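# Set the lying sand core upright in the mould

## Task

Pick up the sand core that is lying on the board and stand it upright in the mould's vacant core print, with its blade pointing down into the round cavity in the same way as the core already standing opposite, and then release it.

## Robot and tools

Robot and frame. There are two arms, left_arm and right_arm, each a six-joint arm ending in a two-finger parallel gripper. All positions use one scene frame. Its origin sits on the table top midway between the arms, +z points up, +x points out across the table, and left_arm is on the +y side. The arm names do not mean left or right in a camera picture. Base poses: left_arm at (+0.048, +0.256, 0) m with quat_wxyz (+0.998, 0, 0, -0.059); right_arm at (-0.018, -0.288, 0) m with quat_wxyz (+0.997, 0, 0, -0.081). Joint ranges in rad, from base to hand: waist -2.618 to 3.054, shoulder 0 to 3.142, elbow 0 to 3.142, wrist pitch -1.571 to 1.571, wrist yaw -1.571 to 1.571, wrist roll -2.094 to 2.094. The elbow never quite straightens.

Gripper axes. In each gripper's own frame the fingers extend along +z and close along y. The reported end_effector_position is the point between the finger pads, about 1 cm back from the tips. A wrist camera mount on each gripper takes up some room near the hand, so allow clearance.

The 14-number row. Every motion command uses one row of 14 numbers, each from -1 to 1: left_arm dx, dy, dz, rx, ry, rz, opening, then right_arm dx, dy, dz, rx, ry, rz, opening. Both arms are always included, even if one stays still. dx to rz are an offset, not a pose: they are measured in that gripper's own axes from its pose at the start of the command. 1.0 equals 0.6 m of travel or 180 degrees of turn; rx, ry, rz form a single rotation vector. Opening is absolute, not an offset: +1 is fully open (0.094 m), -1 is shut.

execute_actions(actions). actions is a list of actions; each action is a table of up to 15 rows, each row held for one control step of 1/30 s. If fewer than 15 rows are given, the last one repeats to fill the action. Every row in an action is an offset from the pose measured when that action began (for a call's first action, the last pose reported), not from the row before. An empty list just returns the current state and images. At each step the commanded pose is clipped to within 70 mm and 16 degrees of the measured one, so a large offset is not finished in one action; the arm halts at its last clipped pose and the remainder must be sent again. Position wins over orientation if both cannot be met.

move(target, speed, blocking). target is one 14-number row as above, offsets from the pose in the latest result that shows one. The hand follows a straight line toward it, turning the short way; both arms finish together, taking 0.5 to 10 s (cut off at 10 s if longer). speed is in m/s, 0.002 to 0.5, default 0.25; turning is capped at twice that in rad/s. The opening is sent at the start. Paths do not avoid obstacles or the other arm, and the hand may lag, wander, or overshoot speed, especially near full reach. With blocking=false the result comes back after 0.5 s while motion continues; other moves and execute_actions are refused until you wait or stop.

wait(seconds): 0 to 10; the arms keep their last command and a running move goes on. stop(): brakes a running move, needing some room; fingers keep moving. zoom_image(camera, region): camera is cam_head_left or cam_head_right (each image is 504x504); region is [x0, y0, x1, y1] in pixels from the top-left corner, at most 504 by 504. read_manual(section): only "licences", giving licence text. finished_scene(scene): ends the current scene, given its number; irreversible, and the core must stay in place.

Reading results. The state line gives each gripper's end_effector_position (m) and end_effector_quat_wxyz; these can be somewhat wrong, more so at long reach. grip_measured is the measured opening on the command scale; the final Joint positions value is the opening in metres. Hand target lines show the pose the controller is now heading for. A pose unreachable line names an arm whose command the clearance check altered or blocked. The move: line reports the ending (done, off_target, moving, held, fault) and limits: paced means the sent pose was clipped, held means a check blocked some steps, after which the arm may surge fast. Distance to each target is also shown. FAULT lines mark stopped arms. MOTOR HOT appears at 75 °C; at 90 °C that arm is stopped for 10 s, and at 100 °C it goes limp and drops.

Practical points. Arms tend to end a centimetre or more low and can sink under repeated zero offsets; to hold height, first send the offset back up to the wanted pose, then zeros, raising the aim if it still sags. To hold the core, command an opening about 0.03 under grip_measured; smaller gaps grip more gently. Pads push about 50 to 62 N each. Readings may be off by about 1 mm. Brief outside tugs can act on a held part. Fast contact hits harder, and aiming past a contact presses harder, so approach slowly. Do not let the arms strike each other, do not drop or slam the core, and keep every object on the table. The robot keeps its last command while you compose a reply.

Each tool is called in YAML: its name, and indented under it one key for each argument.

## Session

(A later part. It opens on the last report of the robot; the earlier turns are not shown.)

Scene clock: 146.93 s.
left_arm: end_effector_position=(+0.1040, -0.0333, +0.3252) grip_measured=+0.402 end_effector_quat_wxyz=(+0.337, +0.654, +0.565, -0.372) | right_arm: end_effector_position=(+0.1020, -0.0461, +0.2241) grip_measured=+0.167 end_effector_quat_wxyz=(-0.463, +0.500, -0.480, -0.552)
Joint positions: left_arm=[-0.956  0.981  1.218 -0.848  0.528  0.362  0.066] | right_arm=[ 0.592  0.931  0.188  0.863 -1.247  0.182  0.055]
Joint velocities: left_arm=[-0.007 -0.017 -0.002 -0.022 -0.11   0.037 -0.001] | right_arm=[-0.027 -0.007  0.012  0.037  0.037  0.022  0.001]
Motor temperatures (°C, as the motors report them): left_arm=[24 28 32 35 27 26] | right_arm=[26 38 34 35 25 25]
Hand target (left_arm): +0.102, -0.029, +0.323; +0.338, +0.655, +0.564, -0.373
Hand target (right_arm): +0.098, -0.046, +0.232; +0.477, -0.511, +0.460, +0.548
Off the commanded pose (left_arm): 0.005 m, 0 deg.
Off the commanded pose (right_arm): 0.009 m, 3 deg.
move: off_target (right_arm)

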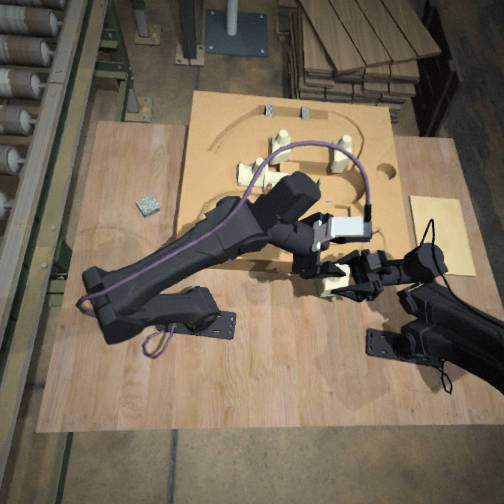

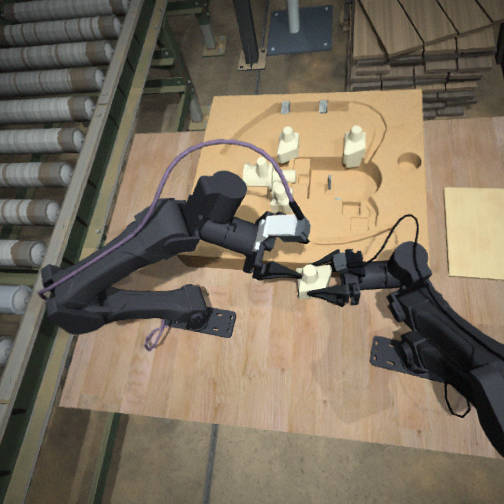

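execute_actions:
  actions:
    - [[0.004,0,0.003,0,0,0,0.38,-0.0128,0.0072,0.0013,-0.0046,-0.005,-0.0159,0.13],[0.008,0,0.006,0,0,0,0.36,-0.0128,0.0072,0.0013,-0.0046,-0.005,-0.0159,0.13],[0.012,0,0.009,0,0,0,0.34,-0.0128,0.0072,0.0013,-0.0046,-0.005,-0.0159,0.13],[0.016,0,0.012,0,0,0,0.32,-0.0128,0.0072,0.0013,-0.0046,-0.005,-0.0159,0.13],[0.02,0,0.015,0,0,0,0.3,-0.0128,0.0072,0.0013,-0.0046,-0.005,-0.0159,0.13],[0.024,0,0.018,0,0,0,0.28,-0.0128,0.0072,0.0013,-0.0046,-0.005,-0.0159,0.13],[0.028,0,0.021,0,0,0,0.26,-0.0128,0.0072,0.0013,-0.0046,-0.005,-0.0159,0.13],[0.032,0,0.024,0,0,0,0.24,-0.0128,0.0072,0.0013,-0.0046,-0.005,-0.0159,0.13],[0.036,0,0.027,0,0,0,0.22,-0.0128,0.0072,0.0013,-0.0046,-0.005,-0.0159,0.13],[0.04,0,0.03,0,0,0,0.2,-0.0128,0.0072,0.0013,-0.0046,-0.005,-0.0159,0.13],[0.044,0,0.033,0,0,0,0.2,-0.0128,0.0072,0.0013,-0.0046,-0.005,-0.0159,0.13],[0.048,0,0.036,0,0,0,0.2,-0.0128,0.0072,0.0013,-0.0046,-0.005,-0.0159,0.13],[0.051,0,0.038,0,0,0,0.2,-0.0128,0.0072,0.0013,-0.0046,-0.005,-0.0159,0.13],[0.053,0,0.0395,0,0,0,0.2,-0.0128,0.0072,0.0013,-0.0046,-0.005,-0.0159,0.13],[0.0538,0,0.04,0,0,0,0.2,-0.0128,0.0072,0.0013,-0.0046,-0.005,-0.0159,0.13]]

wait:
  seconds: 0.6

zoom_image:
  camera: "cam_head_left"
  region: [250, 190, 410, 350]

zoom_image:
  camera: "cam_head_right"
  region: [200, 190, 360, 350]

Scene clock: 158.63 s.
left_arm: end_effector_position=(+0.1073, -0.0379, +0.2840) grip_measured=+0.202 end_effector_quat_wxyz=(+0.325, +0.656, +0.574, -0.368) | right_arm: end_effector_position=(+0.1020, -0.0461, +0.2241) grip_measured=+0.167 end_effector_quat_wxyz=(-0.463, +0.500, -0.480, -0.552)
Joint positions: left_arm=[-0.956  0.959  1.056 -0.738  0.524  0.362  0.056] | right_arm=[ 0.592  0.931  0.188  0.863 -1.248  0.182  0.055]
Joint velocities: left_arm=[-0.012 -0.071 -0.217  0.095  0.007  0.022 -0.001] | right_arm=[-0.012 -0.007 -0.002  0.066 -0.066  0.007 -0.   ]
Motor temperatures (°C, as the motors report them): left_arm=[24 28 32 36 27 26] | right_arm=[26 37 34 35 25 25]
Hand target (left_arm): +0.104, -0.038, +0.285; +0.336, +0.655, +0.565, -0.372
Hand target (right_arm): +0.098, -0.046, +0.232; +0.476, -0.511, +0.460, +0.548
Off the commanded pose (left_arm): 0.003 m, 2 deg.
Off the commanded pose (right_arm): 0.009 m, 3 deg.

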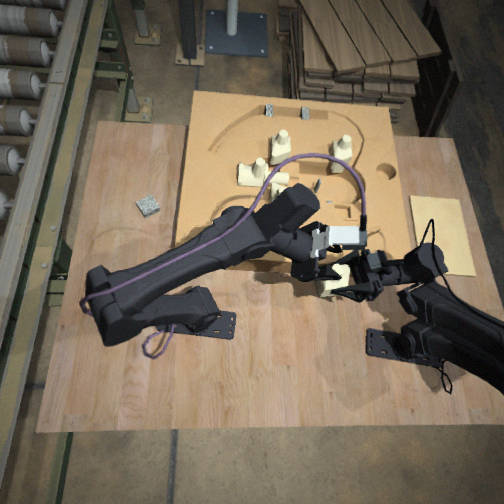

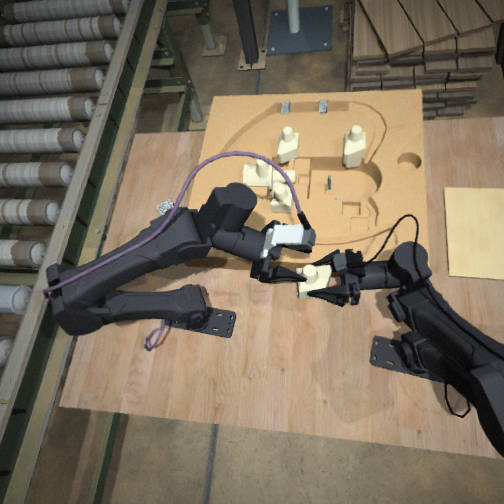

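Scene clock: 159.23 s.
left_arm: end_effector_position=(+0.1090, -0.0407, +0.2875) grip_measured=+0.202 end_effector_quat_wxyz=(+0.339, +0.654, +0.566, -0.370) | right_arm: end_effector_position=(+0.1020, -0.0461, +0.2241) grip_measured=+0.167 end_effector_quat_wxyz=(-0.463, +0.500, -0.480, -0.552)
Joint positions: left_arm=[-0.956  0.953  1.046 -0.703  0.523  0.362  0.056] | right_arm=[ 0.592  0.931  0.188  0.863 -1.248  0.182  0.055]
Joint velocities: left_arm=[ 0.022 -0.027  0.002  0.037  0.051 -0.022 -0.001] | right_arm=[-0.007  0.002  0.002 -0.022 -0.007 -0.022  0.   ]
Motor temperatures (°C, as the motors report them): left_arm=[24 28 32 36 27 26] | right_arm=[26 37 34 35 25 25]
Hand target (left_arm): +0.104, -0.038, +0.285; +0.336, +0.655, +0.565, -0.372
Hand target (right_arm): +0.098, -0.046, +0.232; +0.476, -0.511, +0.460, +0.548
Off the commanded pose (left_arm): 0.006 m, 0 deg.
Off the commanded pose (right_arm): 0.009 m, 3 deg.
wait: 0.60 s; at rest by 0.43 s

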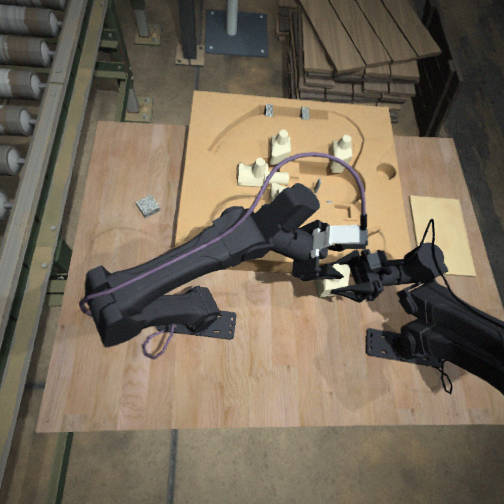

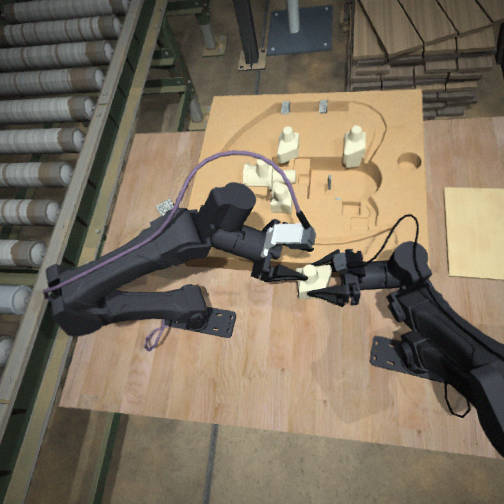

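Region (250, 190, 410, 350) of cam_head_left's 504x504 image, scaled by 3.150, with more detail than that image has.

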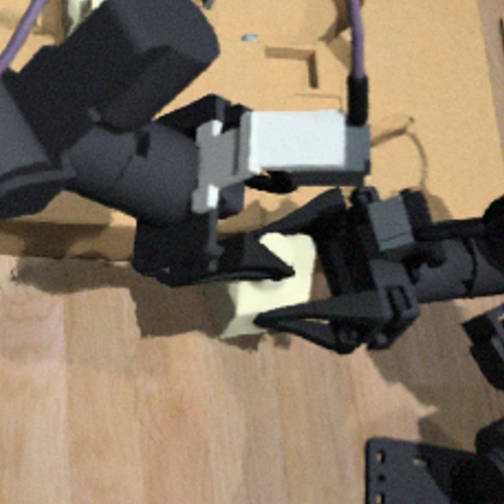

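Region (200, 190, 360, 350) of cam_head_right's 504x504 image, scaled by 3.150, with more detail than that image has.

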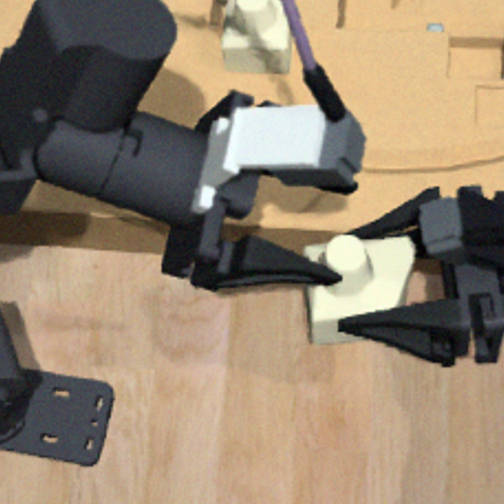

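execute_actions:
  actions:
    - [[0.009,-0.009,0.001,0,0,0,0.2,-0.0128,0.0072,0.0013,-0.0046,-0.005,-0.0159,0.13],[0.013,-0.009,0.0035,0,0,0,0.19,-0.0128,0.0072,0.0013,-0.0046,-0.005,-0.0159,0.13],[0.017,-0.0095,0.006,0,0,0,0.18,-0.0128,0.0072,0.0013,-0.0046,-0.005,-0.0159,0.13],[0.021,-0.0095,0.0085,0,0,0,0.17,-0.0128,0.0072,0.0013,-0.0046,-0.005,-0.0159,0.13],[0.025,-0.01,0.011,0,0,0,0.16,-0.0128,0.0072,0.0013,-0.0046,-0.005,-0.0159,0.13],[0.029,-0.01,0.014,0,0,0,0.15,-0.0128,0.0072,0.0013,-0.0046,-0.005,-0.0159,0.13],[0.033,-0.01,0.017,0,0,0,0.14,-0.0128,0.0072,0.0013,-0.0046,-0.005,-0.0159,0.13],[0.037,-0.0105,0.02,0,0,0,0.13,-0.0128,0.0072,0.0013,-0.0046,-0.005,-0.0159,0.13],[0.041,-0.0105,0.0225,0,0,0,0.12,-0.0128,0.0072,0.0013,-0.0046,-0.005,-0.0159,0.13],[0.044,-0.011,0.025,0,0,0,0.11,-0.0128,0.0072,0.0013,-0.0046,-0.005,-0.0159,0.13],[0.047,-0.011,0.027,0,0,0,0.1,-0.0128,0.0072,0.0013,-0.0046,-0.005,-0.0159,0.13],[0.049,-0.011,0.029,0,0,0,0.1,-0.0128,0.0072,0.0013,-0.0046,-0.005,-0.0159,0.13],[0.051,-0.011,0.0305,0,0,0,0.1,-0.0128,0.0072,0.0013,-0.0046,-0.005,-0.0159,0.13],[0.0525,-0.011,0.0315,0,0,0,0.1,-0.0128,0.0072,0.0013,-0.0046,-0.005,-0.0159,0.13],[0.0535,-0.011,0.032,0,0,0,0.1,-0.0128,0.0072,0.0013,-0.0046,-0.005,-0.0159,0.13]]

wait:
  seconds: 0.6

zoom_image:
  camera: "cam_head_left"
  region: [250, 190, 410, 350]

zoom_image:
  camera: "cam_head_right"
  region: [200, 190, 360, 350]

Scene clock: 167.53 s.
left_arm: end_effector_position=(+0.1059, -0.0406, +0.2487) grip_measured=+0.102 end_effector_quat_wxyz=(+0.328, +0.656, +0.572, -0.366) | right_arm: end_effector_position=(+0.1019, -0.0461, +0.2241) grip_measured=+0.167 end_effector_quat_wxyz=(-0.462, +0.500, -0.480, -0.552)
Joint positions: left_arm=[-0.975  0.922  0.894 -0.603  0.505  0.354  0.052] | right_arm=[ 0.592  0.931  0.188  0.863 -1.248  0.182  0.055]
Joint velocities: left_arm=[-0.022 -0.007 -0.173  0.212 -0.081 -0.037 -0.001] | right_arm=[-0.007 -0.007 -0.017 -0.037 -0.051 -0.007  0.   ]
Motor temperatures (°C, as the motors report them): left_arm=[25 28 32 36 27 26] | right_arm=[26 37 34 35 25 25]
Hand target (left_arm): +0.103, -0.040, +0.250; +0.338, +0.654, +0.567, -0.370
Hand target (right_arm): +0.098, -0.046, +0.232; +0.476, -0.511, +0.460, +0.548
Off the commanded pose (left_arm): 0.003 m, 1 deg.
Off the commanded pose (right_arm): 0.009 m, 3 deg.

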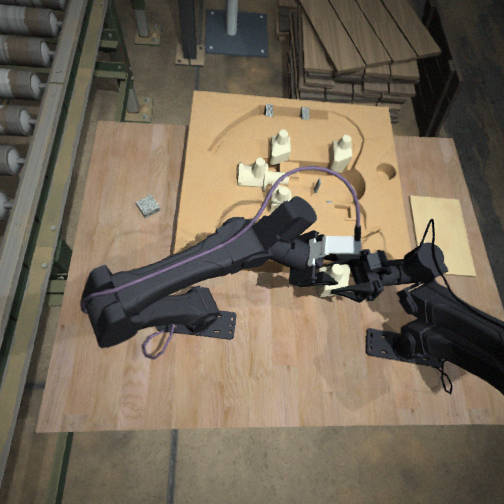

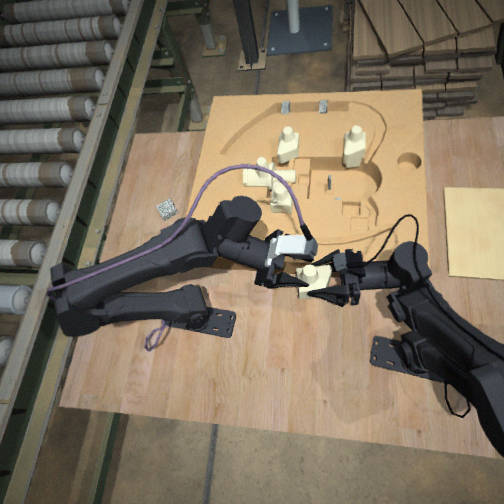

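Scene clock: 168.13 s.
left_arm: end_effector_position=(+0.1075, -0.0432, +0.2526) grip_measured=+0.102 end_effector_quat_wxyz=(+0.341, +0.654, +0.566, -0.369) | right_arm: end_effector_position=(+0.1019, -0.0461, +0.2241) grip_measured=+0.167 end_effector_quat_wxyz=(-0.462, +0.500, -0.480, -0.552)
Joint positions: left_arm=[-0.976  0.917  0.887 -0.572  0.502  0.352  0.052] | right_arm=[ 0.592  0.931  0.188  0.863 -1.248  0.182  0.055]
Joint velocities: left_arm=[-0.012  0.017  0.007  0.051 -0.081  0.022 -0.001] | right_arm=[ 0.002  0.002 -0.002 -0.037 -0.007 -0.022  0.   ]
Motor temperatures (°C, as the motors report them): left_arm=[25 28 32 36 27 26] | right_arm=[26 37 34 35 25 25]
Hand target (left_arm): +0.103, -0.040, +0.250; +0.338, +0.654, +0.566, -0.370
Hand target (right_arm): +0.098, -0.046, +0.232; +0.476, -0.511, +0.460, +0.548
Off the commanded pose (left_arm): 0.006 m, 0 deg.
Off the commanded pose (right_arm): 0.009 m, 3 deg.
wait: 0.60 s; at rest by 0.43 s

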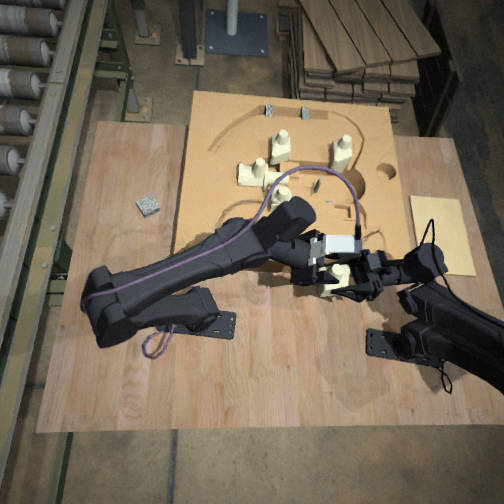

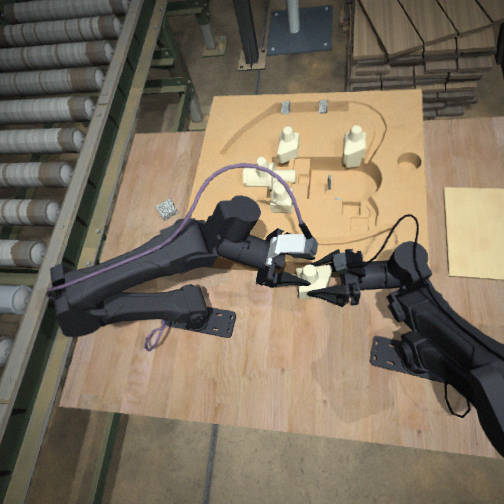

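Region (250, 190, 410, 350) of cam_head_left's 504x504 image, scaled by 3.150, with more detail than that image has.

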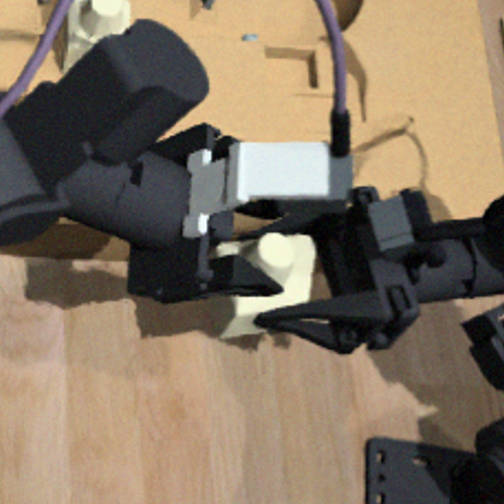

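Region (200, 190, 360, 350) of cam_head_right's 504x504 image, scaled by 3.150, with more detail than that image has.

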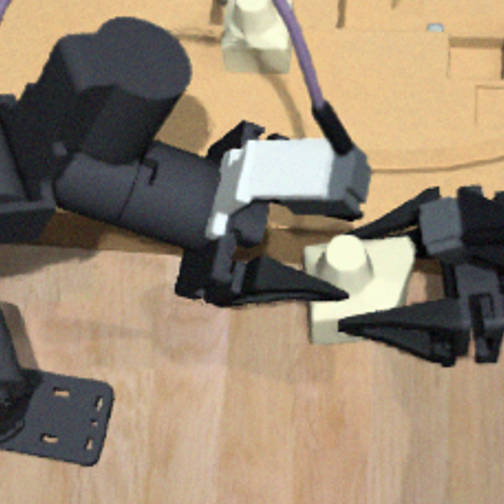

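execute_actions:
  actions:
    - [[0.0058,-0.008,-0.0017,0,0,0,0.06,-0.0128,0.0072,0.0013,-0.0046,-0.005,-0.0159,0.13],[0.0058,-0.008,-0.0017,0,0,0,0.02,-0.0128,0.0072,0.0013,-0.0046,-0.005,-0.0159,0.13],[0.0058,-0.008,-0.0017,0,0,0,-0.02,-0.0128,0.0072,0.0013,-0.0046,-0.005,-0.0159,0.13],[0.0065,-0.008,-0.0007,0,0,0,-0.06,-0.0128,0.0072,0.0013,-0.0046,-0.005,-0.0159,0.13],[0.0072,-0.008,0.0004,0,0,0,-0.1,-0.0128,0.0072,0.0013,-0.0046,-0.005,-0.0159,0.13],[0.008,-0.008,0.0015,0,0,0,-0.13,-0.0128,0.0072,0.0013,-0.0046,-0.005,-0.0159,0.13],[0.0088,-0.008,0.0027,0,0,0,-0.13,-0.0128,0.0072,0.0013,-0.0046,-0.005,-0.0159,0.13],[0.0096,-0.008,0.004,0,0,0,-0.13,-0.0128,0.0072,0.0013,-0.0046,-0.005,-0.0159,0.13],[0.0104,-0.008,0.0052,0,0,0,-0.13,-0.0128,0.0072,0.0013,-0.0046,-0.005,-0.0159,0.13],[0.0112,-0.008,0.0064,0,0,0,-0.13,-0.0128,0.0072,0.0013,-0.0046,-0.005,-0.0159,0.13],[0.012,-0.008,0.0076,0,0,0,-0.13,-0.0128,0.0072,0.0013,-0.0046,-0.005,-0.0159,0.13],[0.0128,-0.008,0.0088,0,0,0,-0.13,-0.0128,0.0072,0.0013,-0.0046,-0.005,-0.0159,0.13],[0.0134,-0.008,0.0098,0,0,0,-0.13,-0.0128,0.0072,0.0013,-0.0046,-0.005,-0.0159,0.13],[0.014,-0.008,0.0107,0,0,0,-0.13,-0.0128,0.0072,0.0013,-0.0046,-0.005,-0.0159,0.13]]

wait:
  seconds: 0.5

zoom_image:
  camera: "cam_head_left"
  region: [280, 230, 380, 330]

zoom_image:
  camera: "cam_head_right"
  region: [260, 230, 360, 330]

Scene clock: 177.90 s.
left_arm: end_effector_position=(+0.1055, -0.0460, +0.2463) grip_measured=-0.128 end_effector_quat_wxyz=(+0.341, +0.655, +0.564, -0.369) | right_arm: end_effector_position=(+0.1018, -0.0461, +0.2241) grip_measured=+0.167 end_effector_quat_wxyz=(-0.462, +0.500, -0.480, -0.553)
Joint positions: left_arm=[-0.992  0.917  0.859 -0.538  0.491  0.345  0.041] | right_arm=[ 0.592  0.931  0.188  0.863 -1.248  0.182  0.055]
Joint velocities: left_arm=[-0.032  0.012 -0.046  0.168  0.007 -0.051  0.   ] | right_arm=[-0.022  0.017 -0.017  0.022 -0.007  0.037 -0.001]
Motor temperatures (°C, as the motors report them): left_arm=[25 28 32 37 27 26] | right_arm=[26 37 35 35 25 25]
Hand target (left_arm): +0.103, -0.044, +0.242; +0.340, +0.654, +0.566, -0.368
Hand target (right_arm): +0.098, -0.046, +0.232; +0.476, -0.511, +0.460, +0.548
Off the commanded pose (left_arm): 0.005 m, 0 deg.
Off the commanded pose (right_arm): 0.009 m, 3 deg.

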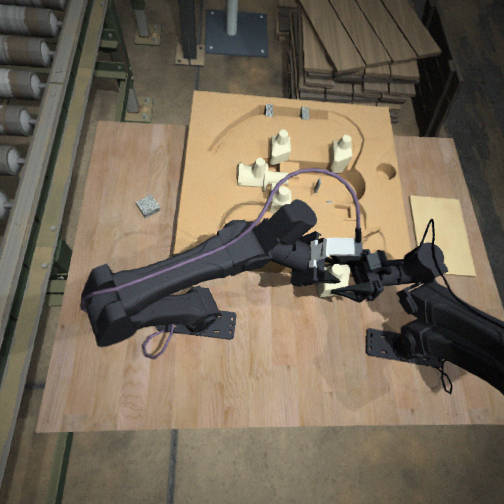

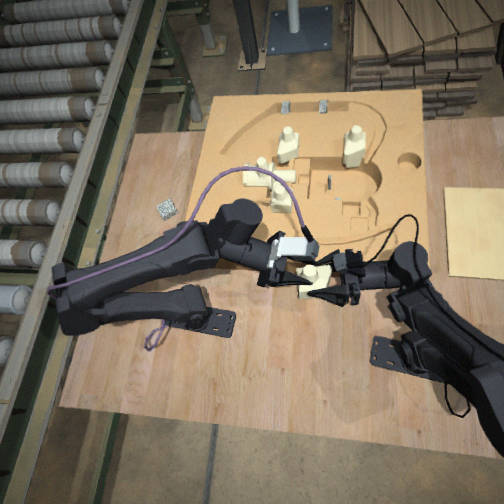

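Scene clock: 178.40 s.
left_arm: end_effector_position=(+0.1054, -0.0464, +0.2460) grip_measured=-0.128 end_effector_quat_wxyz=(+0.342, +0.655, +0.564, -0.369) | right_arm: end_effector_position=(+0.1018, -0.0461, +0.2241) grip_measured=+0.167 end_effector_quat_wxyz=(-0.462, +0.500, -0.480, -0.553)
Joint positions: left_arm=[-0.993  0.917  0.857 -0.533  0.491  0.343  0.041] | right_arm=[ 0.592  0.931  0.188  0.863 -1.248  0.182  0.055]
Joint velocities: left_arm=[-0.007 -0.007  0.017 -0.037  0.037 -0.066  0.001] | right_arm=[-0.002 -0.017  0.002  0.081 -0.007 -0.037 -0.001]
Motor temperatures (°C, as the motors report them): left_arm=[25 28 32 37 27 26] | right_arm=[26 37 35 35 25 25]
Hand target (left_arm): +0.103, -0.044, +0.242; +0.340, +0.654, +0.566, -0.368
Hand target (right_arm): +0.098, -0.046, +0.232; +0.476, -0.511, +0.460, +0.548
Off the commanded pose (left_arm): 0.005 m, 0 deg.
Off the commanded pose (right_arm): 0.009 m, 3 deg.
wait: 0.50 s; at rest by 0.17 s

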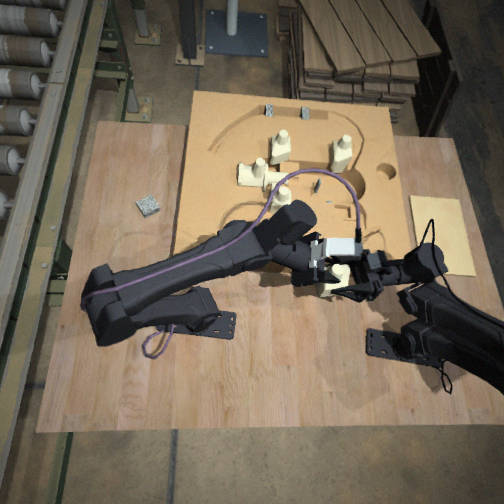

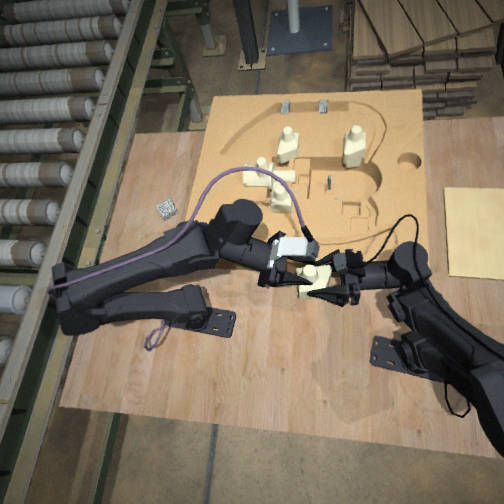

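Region (280, 230, 380, 330) of cam_head_left's 504x504 image, scaled by 5.040, with more detail than that image has.

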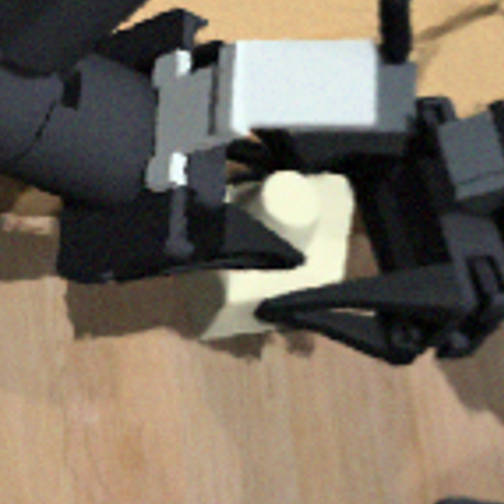

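Region (260, 230, 360, 330) of cam_head_right's 504x504 image, scaled by 5.040, with more detail than that image has.

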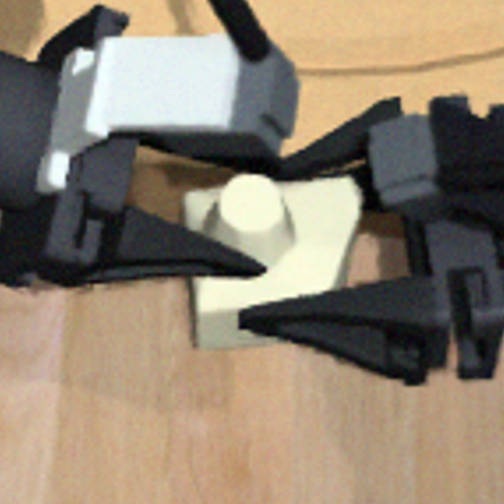

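execute_actions:
  actions:
    - [[0.0075,-0.005,0.0,0,0,0,-0.15,-0.0128,0.0068,0.0013,-0.0046,-0.005,-0.0159,0.13],[0.0075,-0.005,0.001,0,0,0,-0.17,-0.0128,0.0068,0.0013,-0.0046,-0.005,-0.0159,0.13],[0.0075,-0.005,0.002,0,0,0,-0.19,-0.0128,0.0068,0.0013,-0.0046,-0.005,-0.0159,0.13],[0.0075,-0.005,0.003,0,0,0,-0.2,-0.0128,0.0068,0.0013,-0.0046,-0.005,-0.0159,0.13],[0.0075,-0.005,0.004,0,0,0,-0.2,-0.0128,0.0068,0.0013,-0.0046,-0.005,-0.0159,0.13],[0.0075,-0.005,0.005,0,0,0,-0.2,-0.0128,0.0068,0.0013,-0.0046,-0.005,-0.0159,0.13],[0.0075,-0.005,0.006,0,0,0,-0.2,-0.0128,0.0068,0.0013,-0.0046,-0.005,-0.0159,0.13],[0.0075,-0.005,0.007,0,0,0,-0.2,-0.0128,0.0068,0.0013,-0.0046,-0.005,-0.0159,0.13],[0.0075,-0.005,0.008,0,0,0,-0.2,-0.0128,0.0068,0.0013,-0.0046,-0.005,-0.0159,0.13],[0.0075,-0.005,0.009,0,0,0,-0.2,-0.0128,0.0068,0.0013,-0.0046,-0.005,-0.0159,0.13],[0.0075,-0.005,0.010,0,0,0,-0.2,-0.0128,0.0068,0.0013,-0.0046,-0.005,-0.0159,0.13],[0.0075,-0.005,0.011,0,0,0,-0.2,-0.0128,0.0068,0.0013,-0.0046,-0.005,-0.0159,0.13],[0.0075,-0.005,0.012,0,0,0,-0.2,-0.0128,0.0068,0.0013,-0.0046,-0.005,-0.0159,0.13],[0.0075,-0.005,0.013,0,0,0,-0.2,-0.0128,0.0068,0.0013,-0.0046,-0.005,-0.0159,0.13]]

wait:
  seconds: 0.4

zoom_image:
  camera: "cam_head_left"
  region: [280, 230, 380, 330]

zoom_image:
  camera: "cam_head_right"
  region: [260, 230, 360, 330]

Scene clock: 183.17 s.
left_arm: end_effector_position=(+0.1041, -0.0507, +0.2487) grip_measured=-0.198 end_effector_quat_wxyz=(+0.352, +0.655, +0.556, -0.372) | right_arm: end_effector_position=(+0.1020, -0.0461, +0.2241) grip_measured=+0.167 end_effector_quat_wxyz=(-0.463, +0.500, -0.480, -0.552)
Joint positions: left_arm=[-1.009  0.917  0.849 -0.498  0.48   0.338  0.038] | right_arm=[ 0.592  0.931  0.188  0.863 -1.247  0.182  0.055]
Joint velocities: left_arm=[-0.042 -0.007 -0.076  0.051 -0.095 -0.022  0.   ] | right_arm=[-0.022  0.012 -0.012  0.007 -0.037 -0.022  0.001]
Motor temperatures (°C, as the motors report them): left_arm=[25 28 32 37 27 26] | right_arm=[26 36 35 35 25 25]
Hand target (left_arm): +0.102, -0.050, +0.238; +0.342, +0.655, +0.564, -0.369
Hand target (right_arm): +0.098, -0.046, +0.232; +0.476, -0.511, +0.460, +0.548
Off the commanded pose (left_arm): 0.011 m, 1 deg.
Off the commanded pose (right_arm): 0.009 m, 3 deg.

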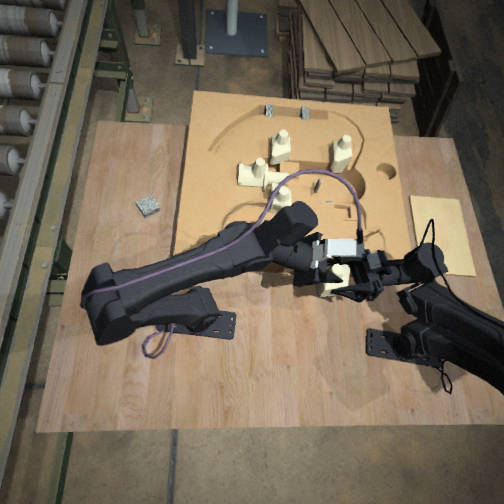

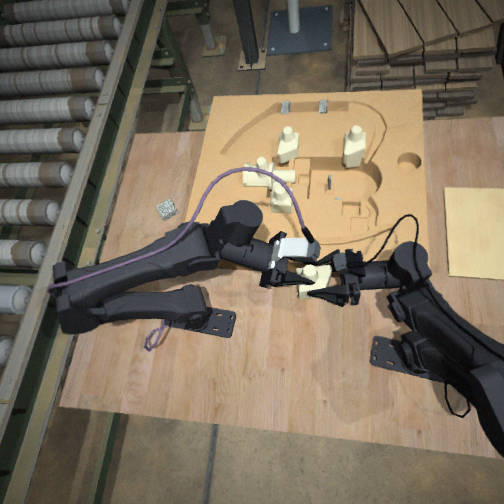

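Scene clock: 183.57 s.
left_arm: end_effector_position=(+0.1038, -0.0509, +0.2476) grip_measured=-0.198 end_effector_quat_wxyz=(+0.351, +0.654, +0.557, -0.372) | right_arm: end_effector_position=(+0.1020, -0.0461, +0.2241) grip_measured=+0.167 end_effector_quat_wxyz=(-0.463, +0.500, -0.480, -0.552)
Joint positions: left_arm=[-1.011  0.917  0.845 -0.494  0.478  0.335  0.038] | right_arm=[ 0.592  0.931  0.188  0.863 -1.247  0.182  0.055]
Joint velocities: left_arm=[-0.002  0.012 -0.002 -0.022 -0.051 -0.007 -0.001] | right_arm=[ 0.002 -0.012 -0.002 -0.051 -0.037 -0.022  0.001]
Motor temperatures (°C, as the motors report them): left_arm=[25 28 32 37 27 26] | right_arm=[26 36 35 35 25 25]
Hand target (left_arm): +0.102, -0.050, +0.238; +0.342, +0.655, +0.564, -0.369
Hand target (right_arm): +0.098, -0.046, +0.232; +0.476, -0.511, +0.460, +0.548
Off the commanded pose (left_arm): 0.010 m, 1 deg.
Off the commanded pose (right_arm): 0.009 m, 3 deg.
wait: 0.40 s; at rest by 0.17 s

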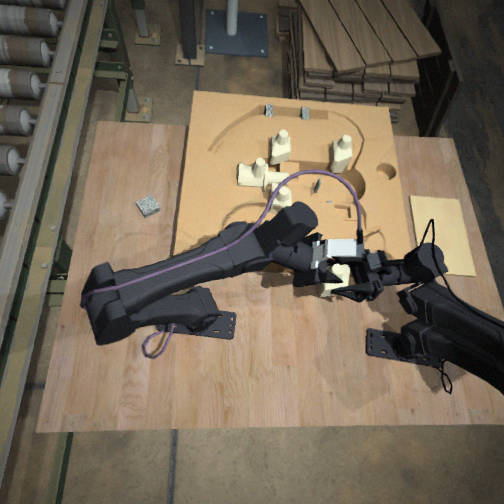

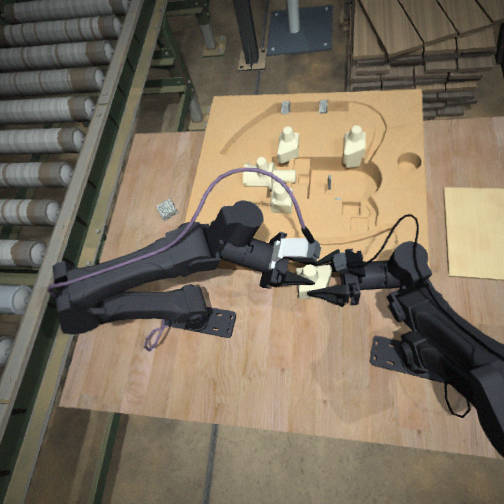

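Region (280, 230, 380, 330) of cam_head_left's 504x504 image, scaled by 5.040, with more detail than that image has.

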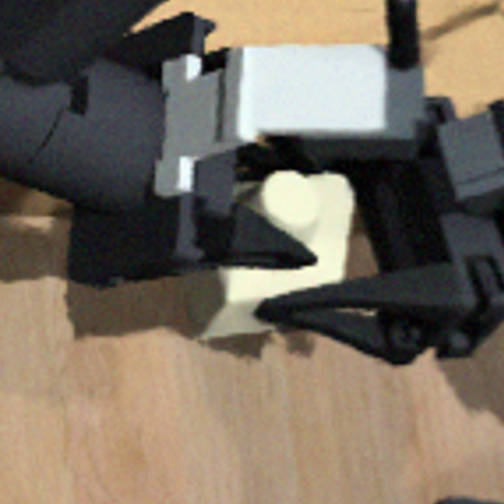

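Region (260, 230, 360, 330) of cam_head_right's 504x504 image, scaled by 5.040, with more detail than that image has.

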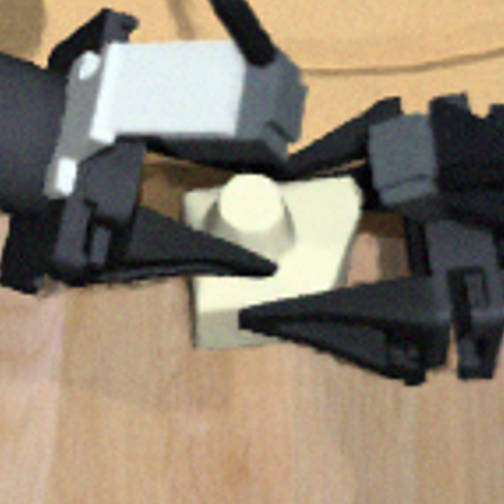

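execute_actions:
  actions:
    - [[0.0143,-0.004,0.0067,0,0,0,-0.2,-0.0128,0.007,0.0013,-0.0046,-0.005,-0.0159,0.13],[0.0153,-0.004,0.0073,0,0,0,-0.2,-0.0128,0.007,0.0013,-0.0046,-0.005,-0.0159,0.13],[0.0163,-0.004,0.0078,0,0,0,-0.2,-0.0128,0.007,0.0013,-0.0046,-0.005,-0.0159,0.13],[0.0173,-0.004,0.0084,0,0,0,-0.2,-0.0128,0.007,0.0013,-0.0046,-0.005,-0.0159,0.13],[0.0183,-0.004,0.009,0,0,0,-0.2,-0.0128,0.007,0.0013,-0.0046,-0.005,-0.0159,0.13],[0.0193,-0.004,0.0095,0,0,0,-0.2,-0.0128,0.007,0.0013,-0.0046,-0.005,-0.0159,0.13],[0.0203,-0.004,0.0101,0,0,0,-0.2,-0.0128,0.007,0.0013,-0.0046,-0.005,-0.0159,0.13],[0.0213,-0.004,0.0107,0,0,0,-0.2,-0.0128,0.007,0.0013,-0.0046,-0.005,-0.0159,0.13],[0.0223,-0.004,0.0112,0,0,0,-0.2,-0.0128,0.007,0.0013,-0.0046,-0.005,-0.0159,0.13],[0.0233,-0.004,0.0118,0,0,0,-0.2,-0.0128,0.007,0.0013,-0.0046,-0.005,-0.0159,0.13],[0.0243,-0.004,0.0124,0,0,0,-0.2,-0.0128,0.007,0.0013,-0.0046,-0.005,-0.0159,0.13],[0.025,-0.004,0.0128,0,0,0,-0.2,-0.0128,0.007,0.0013,-0.0046,-0.005,-0.0159,0.13]]

wait:
  seconds: 0.4

zoom_image:
  camera: "cam_head_right"
  region: [260, 230, 360, 330]

Scene clock: 188.60 s.
left_arm: end_effector_position=(+0.1032, -0.0546, +0.2405) grip_measured=-0.198 end_effector_quat_wxyz=(+0.356, +0.654, +0.549, -0.379) | right_arm: end_effector_position=(+0.1028, -0.0460, +0.2225) grip_measured=+0.167 end_effector_quat_wxyz=(-0.459, +0.497, -0.486, -0.553)
Joint positions: left_arm=[-1.011  0.917  0.798 -0.428  0.492  0.335  0.038] | right_arm=[ 0.592  0.931  0.188  0.85  -1.244  0.182  0.055]
Joint velocities: left_arm=[-0.012 -0.027 -0.032  0.051 -0.007  0.007  0.   ] | right_arm=[ 0.007 -0.002  0.002 -0.095 -0.007 -0.037  0.001]
Motor temperatures (°C, as the motors report them): left_arm=[25 28 32 37 27 26] | right_arm=[26 36 35 35 25 25]
Hand target (left_arm): +0.102, -0.050, +0.231; +0.351, +0.654, +0.557, -0.372
Hand target (right_arm): +0.098, -0.046, +0.232; +0.476, -0.511, +0.461, +0.547
Off the commanded pose (left_arm): 0.011 m, 1 deg.
Off the commanded pose (right_arm): 0.011 m, 4 deg.

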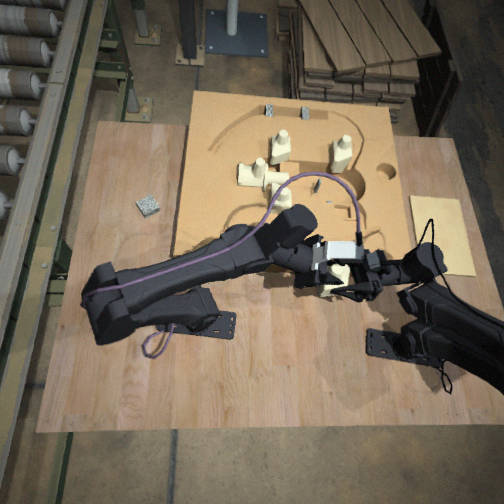

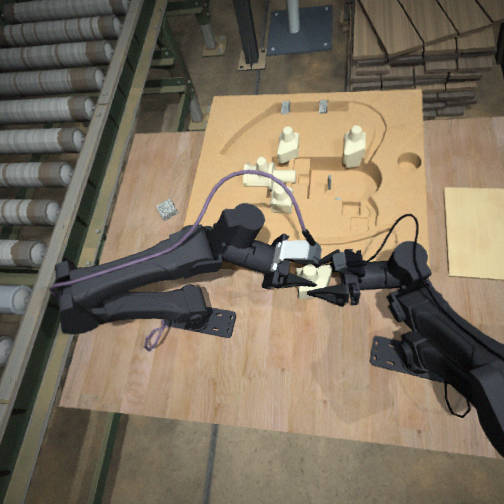

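Scene clock: 189.00 s.
left_arm: end_effector_position=(+0.1031, -0.0547, +0.2404) grip_measured=-0.198 end_effector_quat_wxyz=(+0.356, +0.654, +0.549, -0.380) | right_arm: end_effector_position=(+0.1029, -0.0460, +0.2225) grip_measured=+0.167 end_effector_quat_wxyz=(-0.459, +0.497, -0.486, -0.553)
Joint positions: left_arm=[-1.011  0.917  0.797 -0.426  0.492  0.335  0.038] | right_arm=[ 0.592  0.931  0.188  0.85  -1.243  0.182  0.055]
Joint velocities: left_arm=[-0.002  0.007  0.007 -0.037 -0.022  0.022 -0.001] | right_arm=[ 0.002 -0.002  0.002 -0.066 -0.081 -0.007  0.001]
Motor temperatures (°C, as the motors report them): left_arm=[25 28 32 37 27 26] | right_arm=[26 36 35 35 25 25]
Hand target (left_arm): +0.102, -0.050, +0.231; +0.351, +0.654, +0.557, -0.372
Hand target (right_arm): +0.098, -0.046, +0.232; +0.476, -0.511, +0.461, +0.547
Off the commanded pose (left_arm): 0.011 m, 1 deg.
Off the commanded pose (right_arm): 0.011 m, 4 deg.
wait: 0.40 s; at rest by 0.17 s

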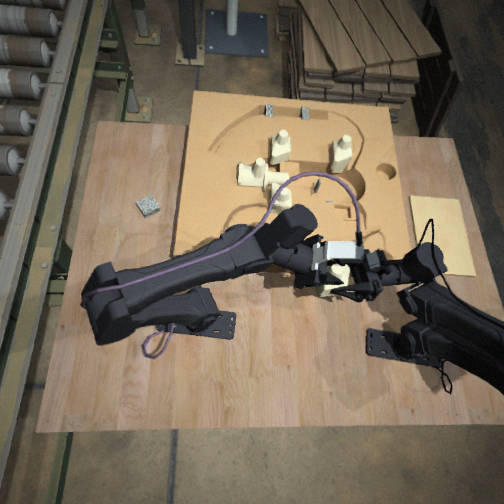

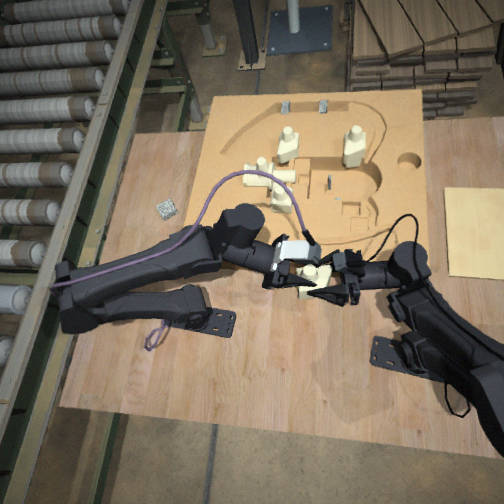

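Region (260, 230, 360, 330) of cam_head_right's 504x504 image, scaled by 5.040, with more detail than that image has.

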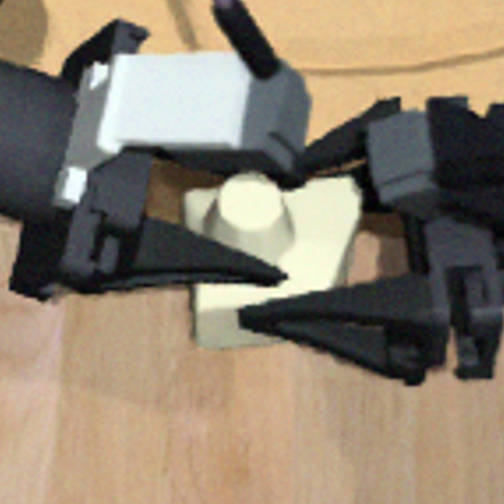

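execute_actions:
  actions:
    - [[0.004,0,0,0,0,0,-0.21,-0.012,0.006,0.001,-0.004,-0.005,-0.016,0.13],[0.004,0,0,0,0,0,-0.22,-0.012,0.006,0.001,-0.004,-0.005,-0.016,0.13],[0.004,0,0,0,0,0,-0.23,-0.012,0.006,0.001,-0.004,-0.005,-0.016,0.13],[0.004,0,0,0,0,0,-0.24,-0.012,0.006,0.001,-0.004,-0.005,-0.016,0.13],[0.004,0,0,0,0,0,-0.25,-0.012,0.006,0.001,-0.004,-0.005,-0.016,0.13],[0.004,0,0,0,0,0,-0.26,-0.012,0.006,0.001,-0.004,-0.005,-0.016,0.13],[0.004,0,0,0,0,0,-0.27,-0.012,0.006,0.001,-0.004,-0.005,-0.016,0.13],[0.004,0,0,0,0,0,-0.28,-0.012,0.006,0.001,-0.004,-0.005,-0.016,0.13],[0.004,0,0,0,0,0,-0.29,-0.012,0.006,0.001,-0.004,-0.005,-0.016,0.13],[0.004,0,0,0,0,0,-0.3,-0.012,0.006,0.001,-0.004,-0.005,-0.016,0.13],[0.004,0,0,0,0,0,-0.31,-0.012,0.006,0.001,-0.004,-0.005,-0.016,0.13],[0.004,0,0,0,0,0,-0.32,-0.012,0.006,0.001,-0.004,-0.005,-0.016,0.13],[0.004,0,0,0,0,0,-0.33,-0.012,0.006,0.001,-0.004,-0.005,-0.016,0.13],[0.004,0,0,0,0,0,-0.34,-0.012,0.006,0.001,-0.004,-0.005,-0.016,0.13]]

wait:
  seconds: 0.4

zoom_image:
  camera: "cam_head_right"
  region: [260, 230, 360, 330]

Scene clock: 192.63 s.
left_arm: end_effector_position=(+0.1024, -0.0549, +0.2409) grip_measured=-0.267 end_effector_quat_wxyz=(+0.356, +0.654, +0.548, -0.382) | right_arm: end_effector_position=(+0.1029, -0.0460, +0.2225) grip_measured=+0.167 end_effector_quat_wxyz=(-0.461, +0.498, -0.485, -0.552)
Joint positions: left_arm=[-1.011  0.917  0.797 -0.424  0.497  0.334  0.034] | right_arm=[ 0.592  0.931  0.188  0.849 -1.243  0.177  0.055]
Joint velocities: left_arm=[ 0.007  0.007 -0.027  0.007 -0.007 -0.066  0.   ] | right_arm=[-0.017  0.002  0.002 -0.051 -0.007 -0.022  0.   ]
Motor temperatures (°C, as the motors report them): left_arm=[25 28 32 37 27 26] | right_arm=[26 36 35 35 25 25]
Hand target (left_arm): +0.103, -0.054, +0.238; +0.356, +0.654, +0.549, -0.380
Hand target (right_arm): +0.100, -0.046, +0.230; +0.474, -0.508, +0.466, +0.548
Off the commanded pose (left_arm): 0.003 m, 0 deg.
Off the commanded pose (right_arm): 0.008 m, 3 deg.

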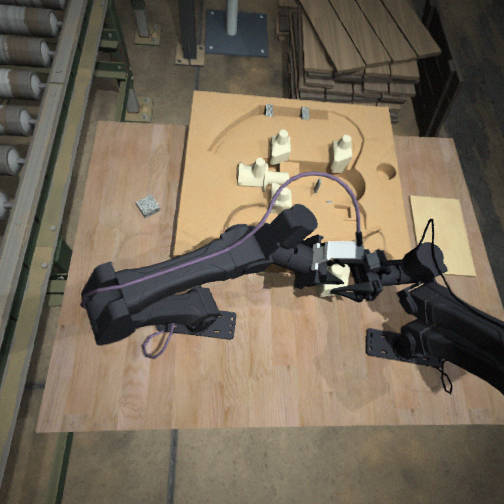

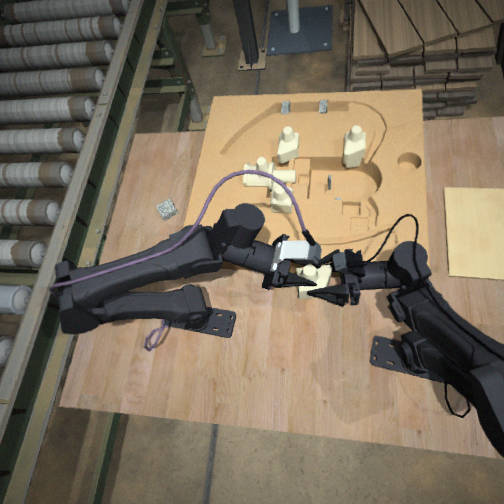

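Scene clock: 193.03 s.
left_arm: end_effector_position=(+0.1024, -0.0549, +0.2409) grip_measured=-0.267 end_effector_quat_wxyz=(+0.356, +0.654, +0.548, -0.382) | right_arm: end_effector_position=(+0.1029, -0.0460, +0.2225) grip_measured=+0.167 end_effector_quat_wxyz=(-0.461, +0.498, -0.485, -0.552)
Joint positions: left_arm=[-1.011  0.917  0.797 -0.424  0.497  0.334  0.034] | right_arm=[ 0.592  0.931  0.188  0.849 -1.243  0.177  0.055]
Joint velocities: left_arm=[-0.007 -0.002 -0.012  0.022 -0.007 -0.022 -0.001] | right_arm=[-0.002  0.012  0.002 -0.066 -0.037  0.022 -0.001]
Motor temperatures (°C, as the motors report them): left_arm=[25 28 32 38 27 26] | right_arm=[26 36 35 35 25 25]
Hand target (left_arm): +0.103, -0.054, +0.238; +0.356, +0.654, +0.549, -0.380
Hand target (right_arm): +0.100, -0.046, +0.230; +0.474, -0.508, +0.466, +0.548
Off the commanded pose (left_arm): 0.003 m, 0 deg.
Off the commanded pose (right_arm): 0.008 m, 3 deg.
wait: 0.40 s; at rest by 0.17 s

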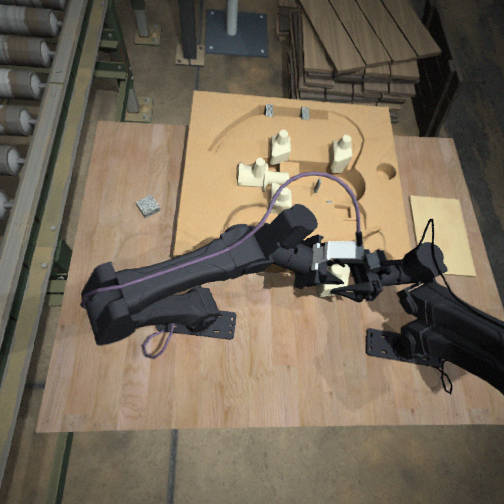

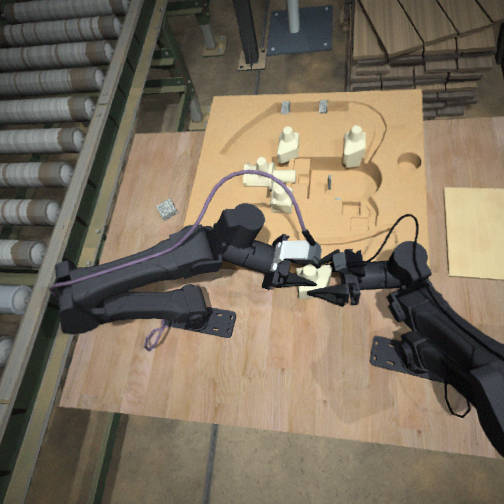

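Region (260, 230, 360, 330) of cam_head_right's 504x504 image, scaled by 5.040, with more detail than that image has.

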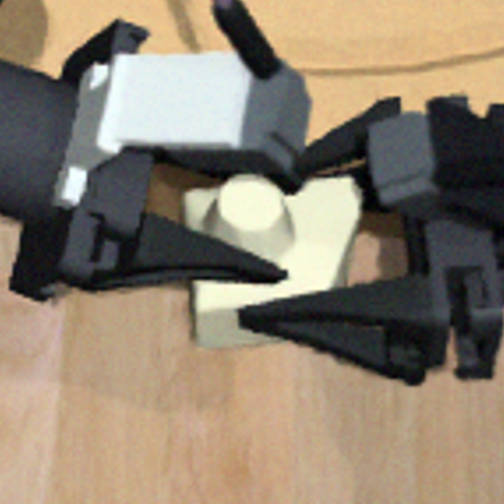

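execute_actions:
  actions:
    - [[-0.003,0,0,0,0,0,-0.34,0,0,0,0,0,0,0.16],[-0.004,0,0,0,0,0,-0.34,0,0,0,0,0,0,0.18],[-0.005,0,0,0,0,0,-0.34,0,0,0,0,0,0,0.2],[-0.005,0,0,0,0,0,-0.34,0,0,0,0,0,0,0.24],[-0.005,0,0,0,0,0,-0.34,0,0,0,0,0,0,0.3],[-0.005,0,0,0,0,0,-0.34,0,0,0,0,0,0,0.38],[-0.005,0,0,0,0,0,-0.34,0,0,0,0,0,0,0.46],[-0.005,0,0,0,0,0,-0.34,0,0,0,0,0,0,0.54],[-0.005,0,0,0,0,0,-0.34,0,0,0,0,0,0,0.6]]

zoom_image:
  camera: "cam_head_right"
  region: [260, 230, 360, 330]

Scene clock: 200.93 s.
left_arm: end_effector_position=(+0.1027, -0.0501, +0.2277) grip_measured=-0.293 end_effector_quat_wxyz=(+0.333, +0.656, +0.567, -0.370) | right_arm: end_effector_position=(+0.1032, -0.0459, +0.2219) grip_measured=+0.599 end_effector_quat_wxyz=(-0.460, +0.497, -0.486, -0.552)
Joint positions: left_arm=[-1.011  0.927  0.797 -0.476  0.483  0.33   0.033] | right_arm=[ 0.592  0.931  0.188  0.844 -1.242  0.175  0.075]
Joint velocities: left_arm=[-0.002  0.002  0.007 -0.081 -0.007 -0.007 -0.001] | right_arm=[-0.017 -0.007 -0.002  0.007 -0.007 -0.051 -0.001]
Motor temperatures (°C, as the motors report them): left_arm=[25 28 33 38 27 26] | right_arm=[26 36 35 35 25 25]
Hand target (left_arm): +0.102, -0.055, +0.244; +0.356, +0.654, +0.548, -0.382
Hand target (right_arm): +0.103, -0.046, +0.222; +0.461, -0.498, +0.485, +0.552
Off the commanded pose (left_arm): 0.017 m, 4 deg.
Off the commanded pose (right_arm): 0.001 m, 0 deg.

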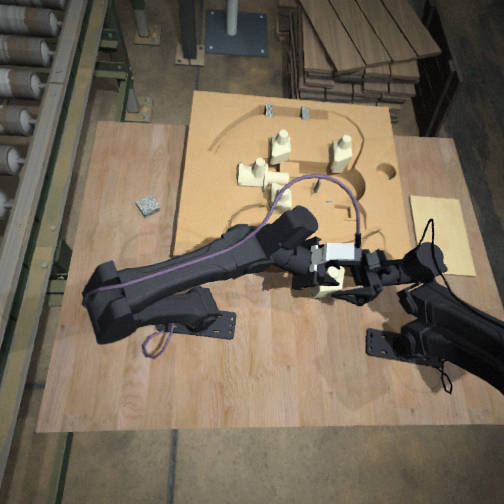

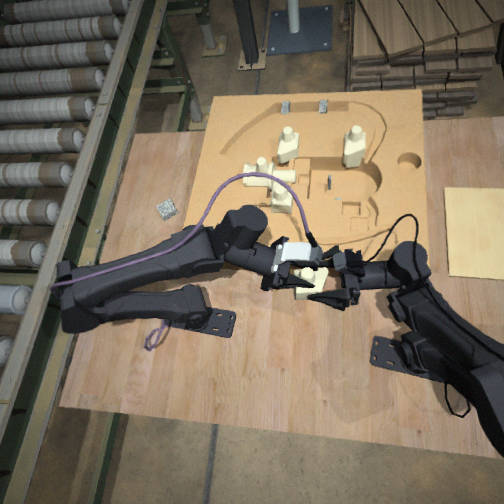

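Region (260, 230, 360, 330) of cam_head_right's 504x504 image, scaled by 5.040, with more detail than that image has.

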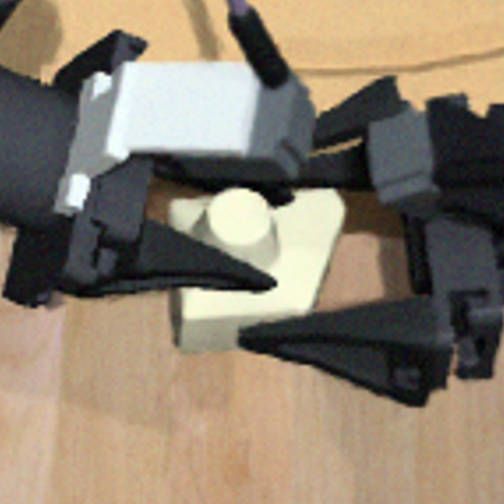

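move:
  target: [-0.0592,-0.0093,-0.13,0,-0.033,0,-0.36,0,0,-0.075,0,0,0,0.6]
  speed: 0.1

Scene clock: 208.60 s.
left_arm: end_effector_position=(+0.1050, +0.0013, +0.2669) grip_measured=-0.293 end_effector_quat_wxyz=(+0.322, +0.635, +0.584, -0.389) | right_arm: end_effector_position=(+0.1113, -0.0887, +0.2237) grip_measured=+0.599 end_effector_quat_wxyz=(-0.459, +0.506, -0.489, -0.543)
Joint positions: left_arm=[-0.804  0.802  0.925 -0.795  0.662  0.403  0.033] | right_arm=[ 0.304  0.914  0.171  0.973 -1.528  0.296  0.075]
Joint velocities: left_arm=[-0.027 -0.017 -0.007  0.007  0.066  0.037 -0.   ] | right_arm=[-0.022 -0.002 -0.002  0.037 -0.037  0.066 -0.001]
Motor temperatures (°C, as the motors report them): left_arm=[25 28 34 39 27 26] | right_arm=[26 36 35 35 25 25]
Hand target (left_arm): +0.102, +0.001, +0.297; +0.362, +0.636, +0.549, -0.403
Hand target (right_arm): +0.108, -0.090, +0.219; -0.456, +0.503, -0.493, -0.544
Off the commanded pose (left_arm): 0.031 m, 6 deg.
Off the commanded pose (right_arm): 0.005 m, 1 deg.
move: off_target (left_arm)

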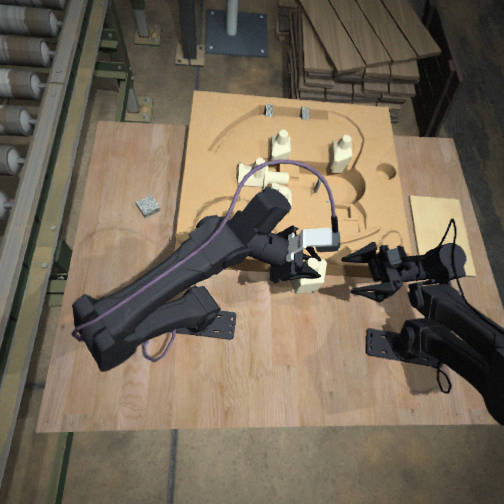

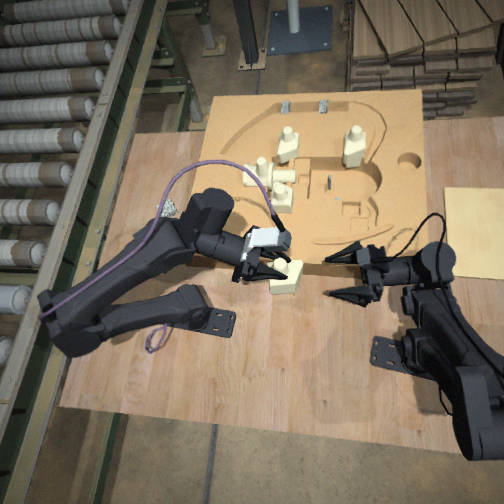

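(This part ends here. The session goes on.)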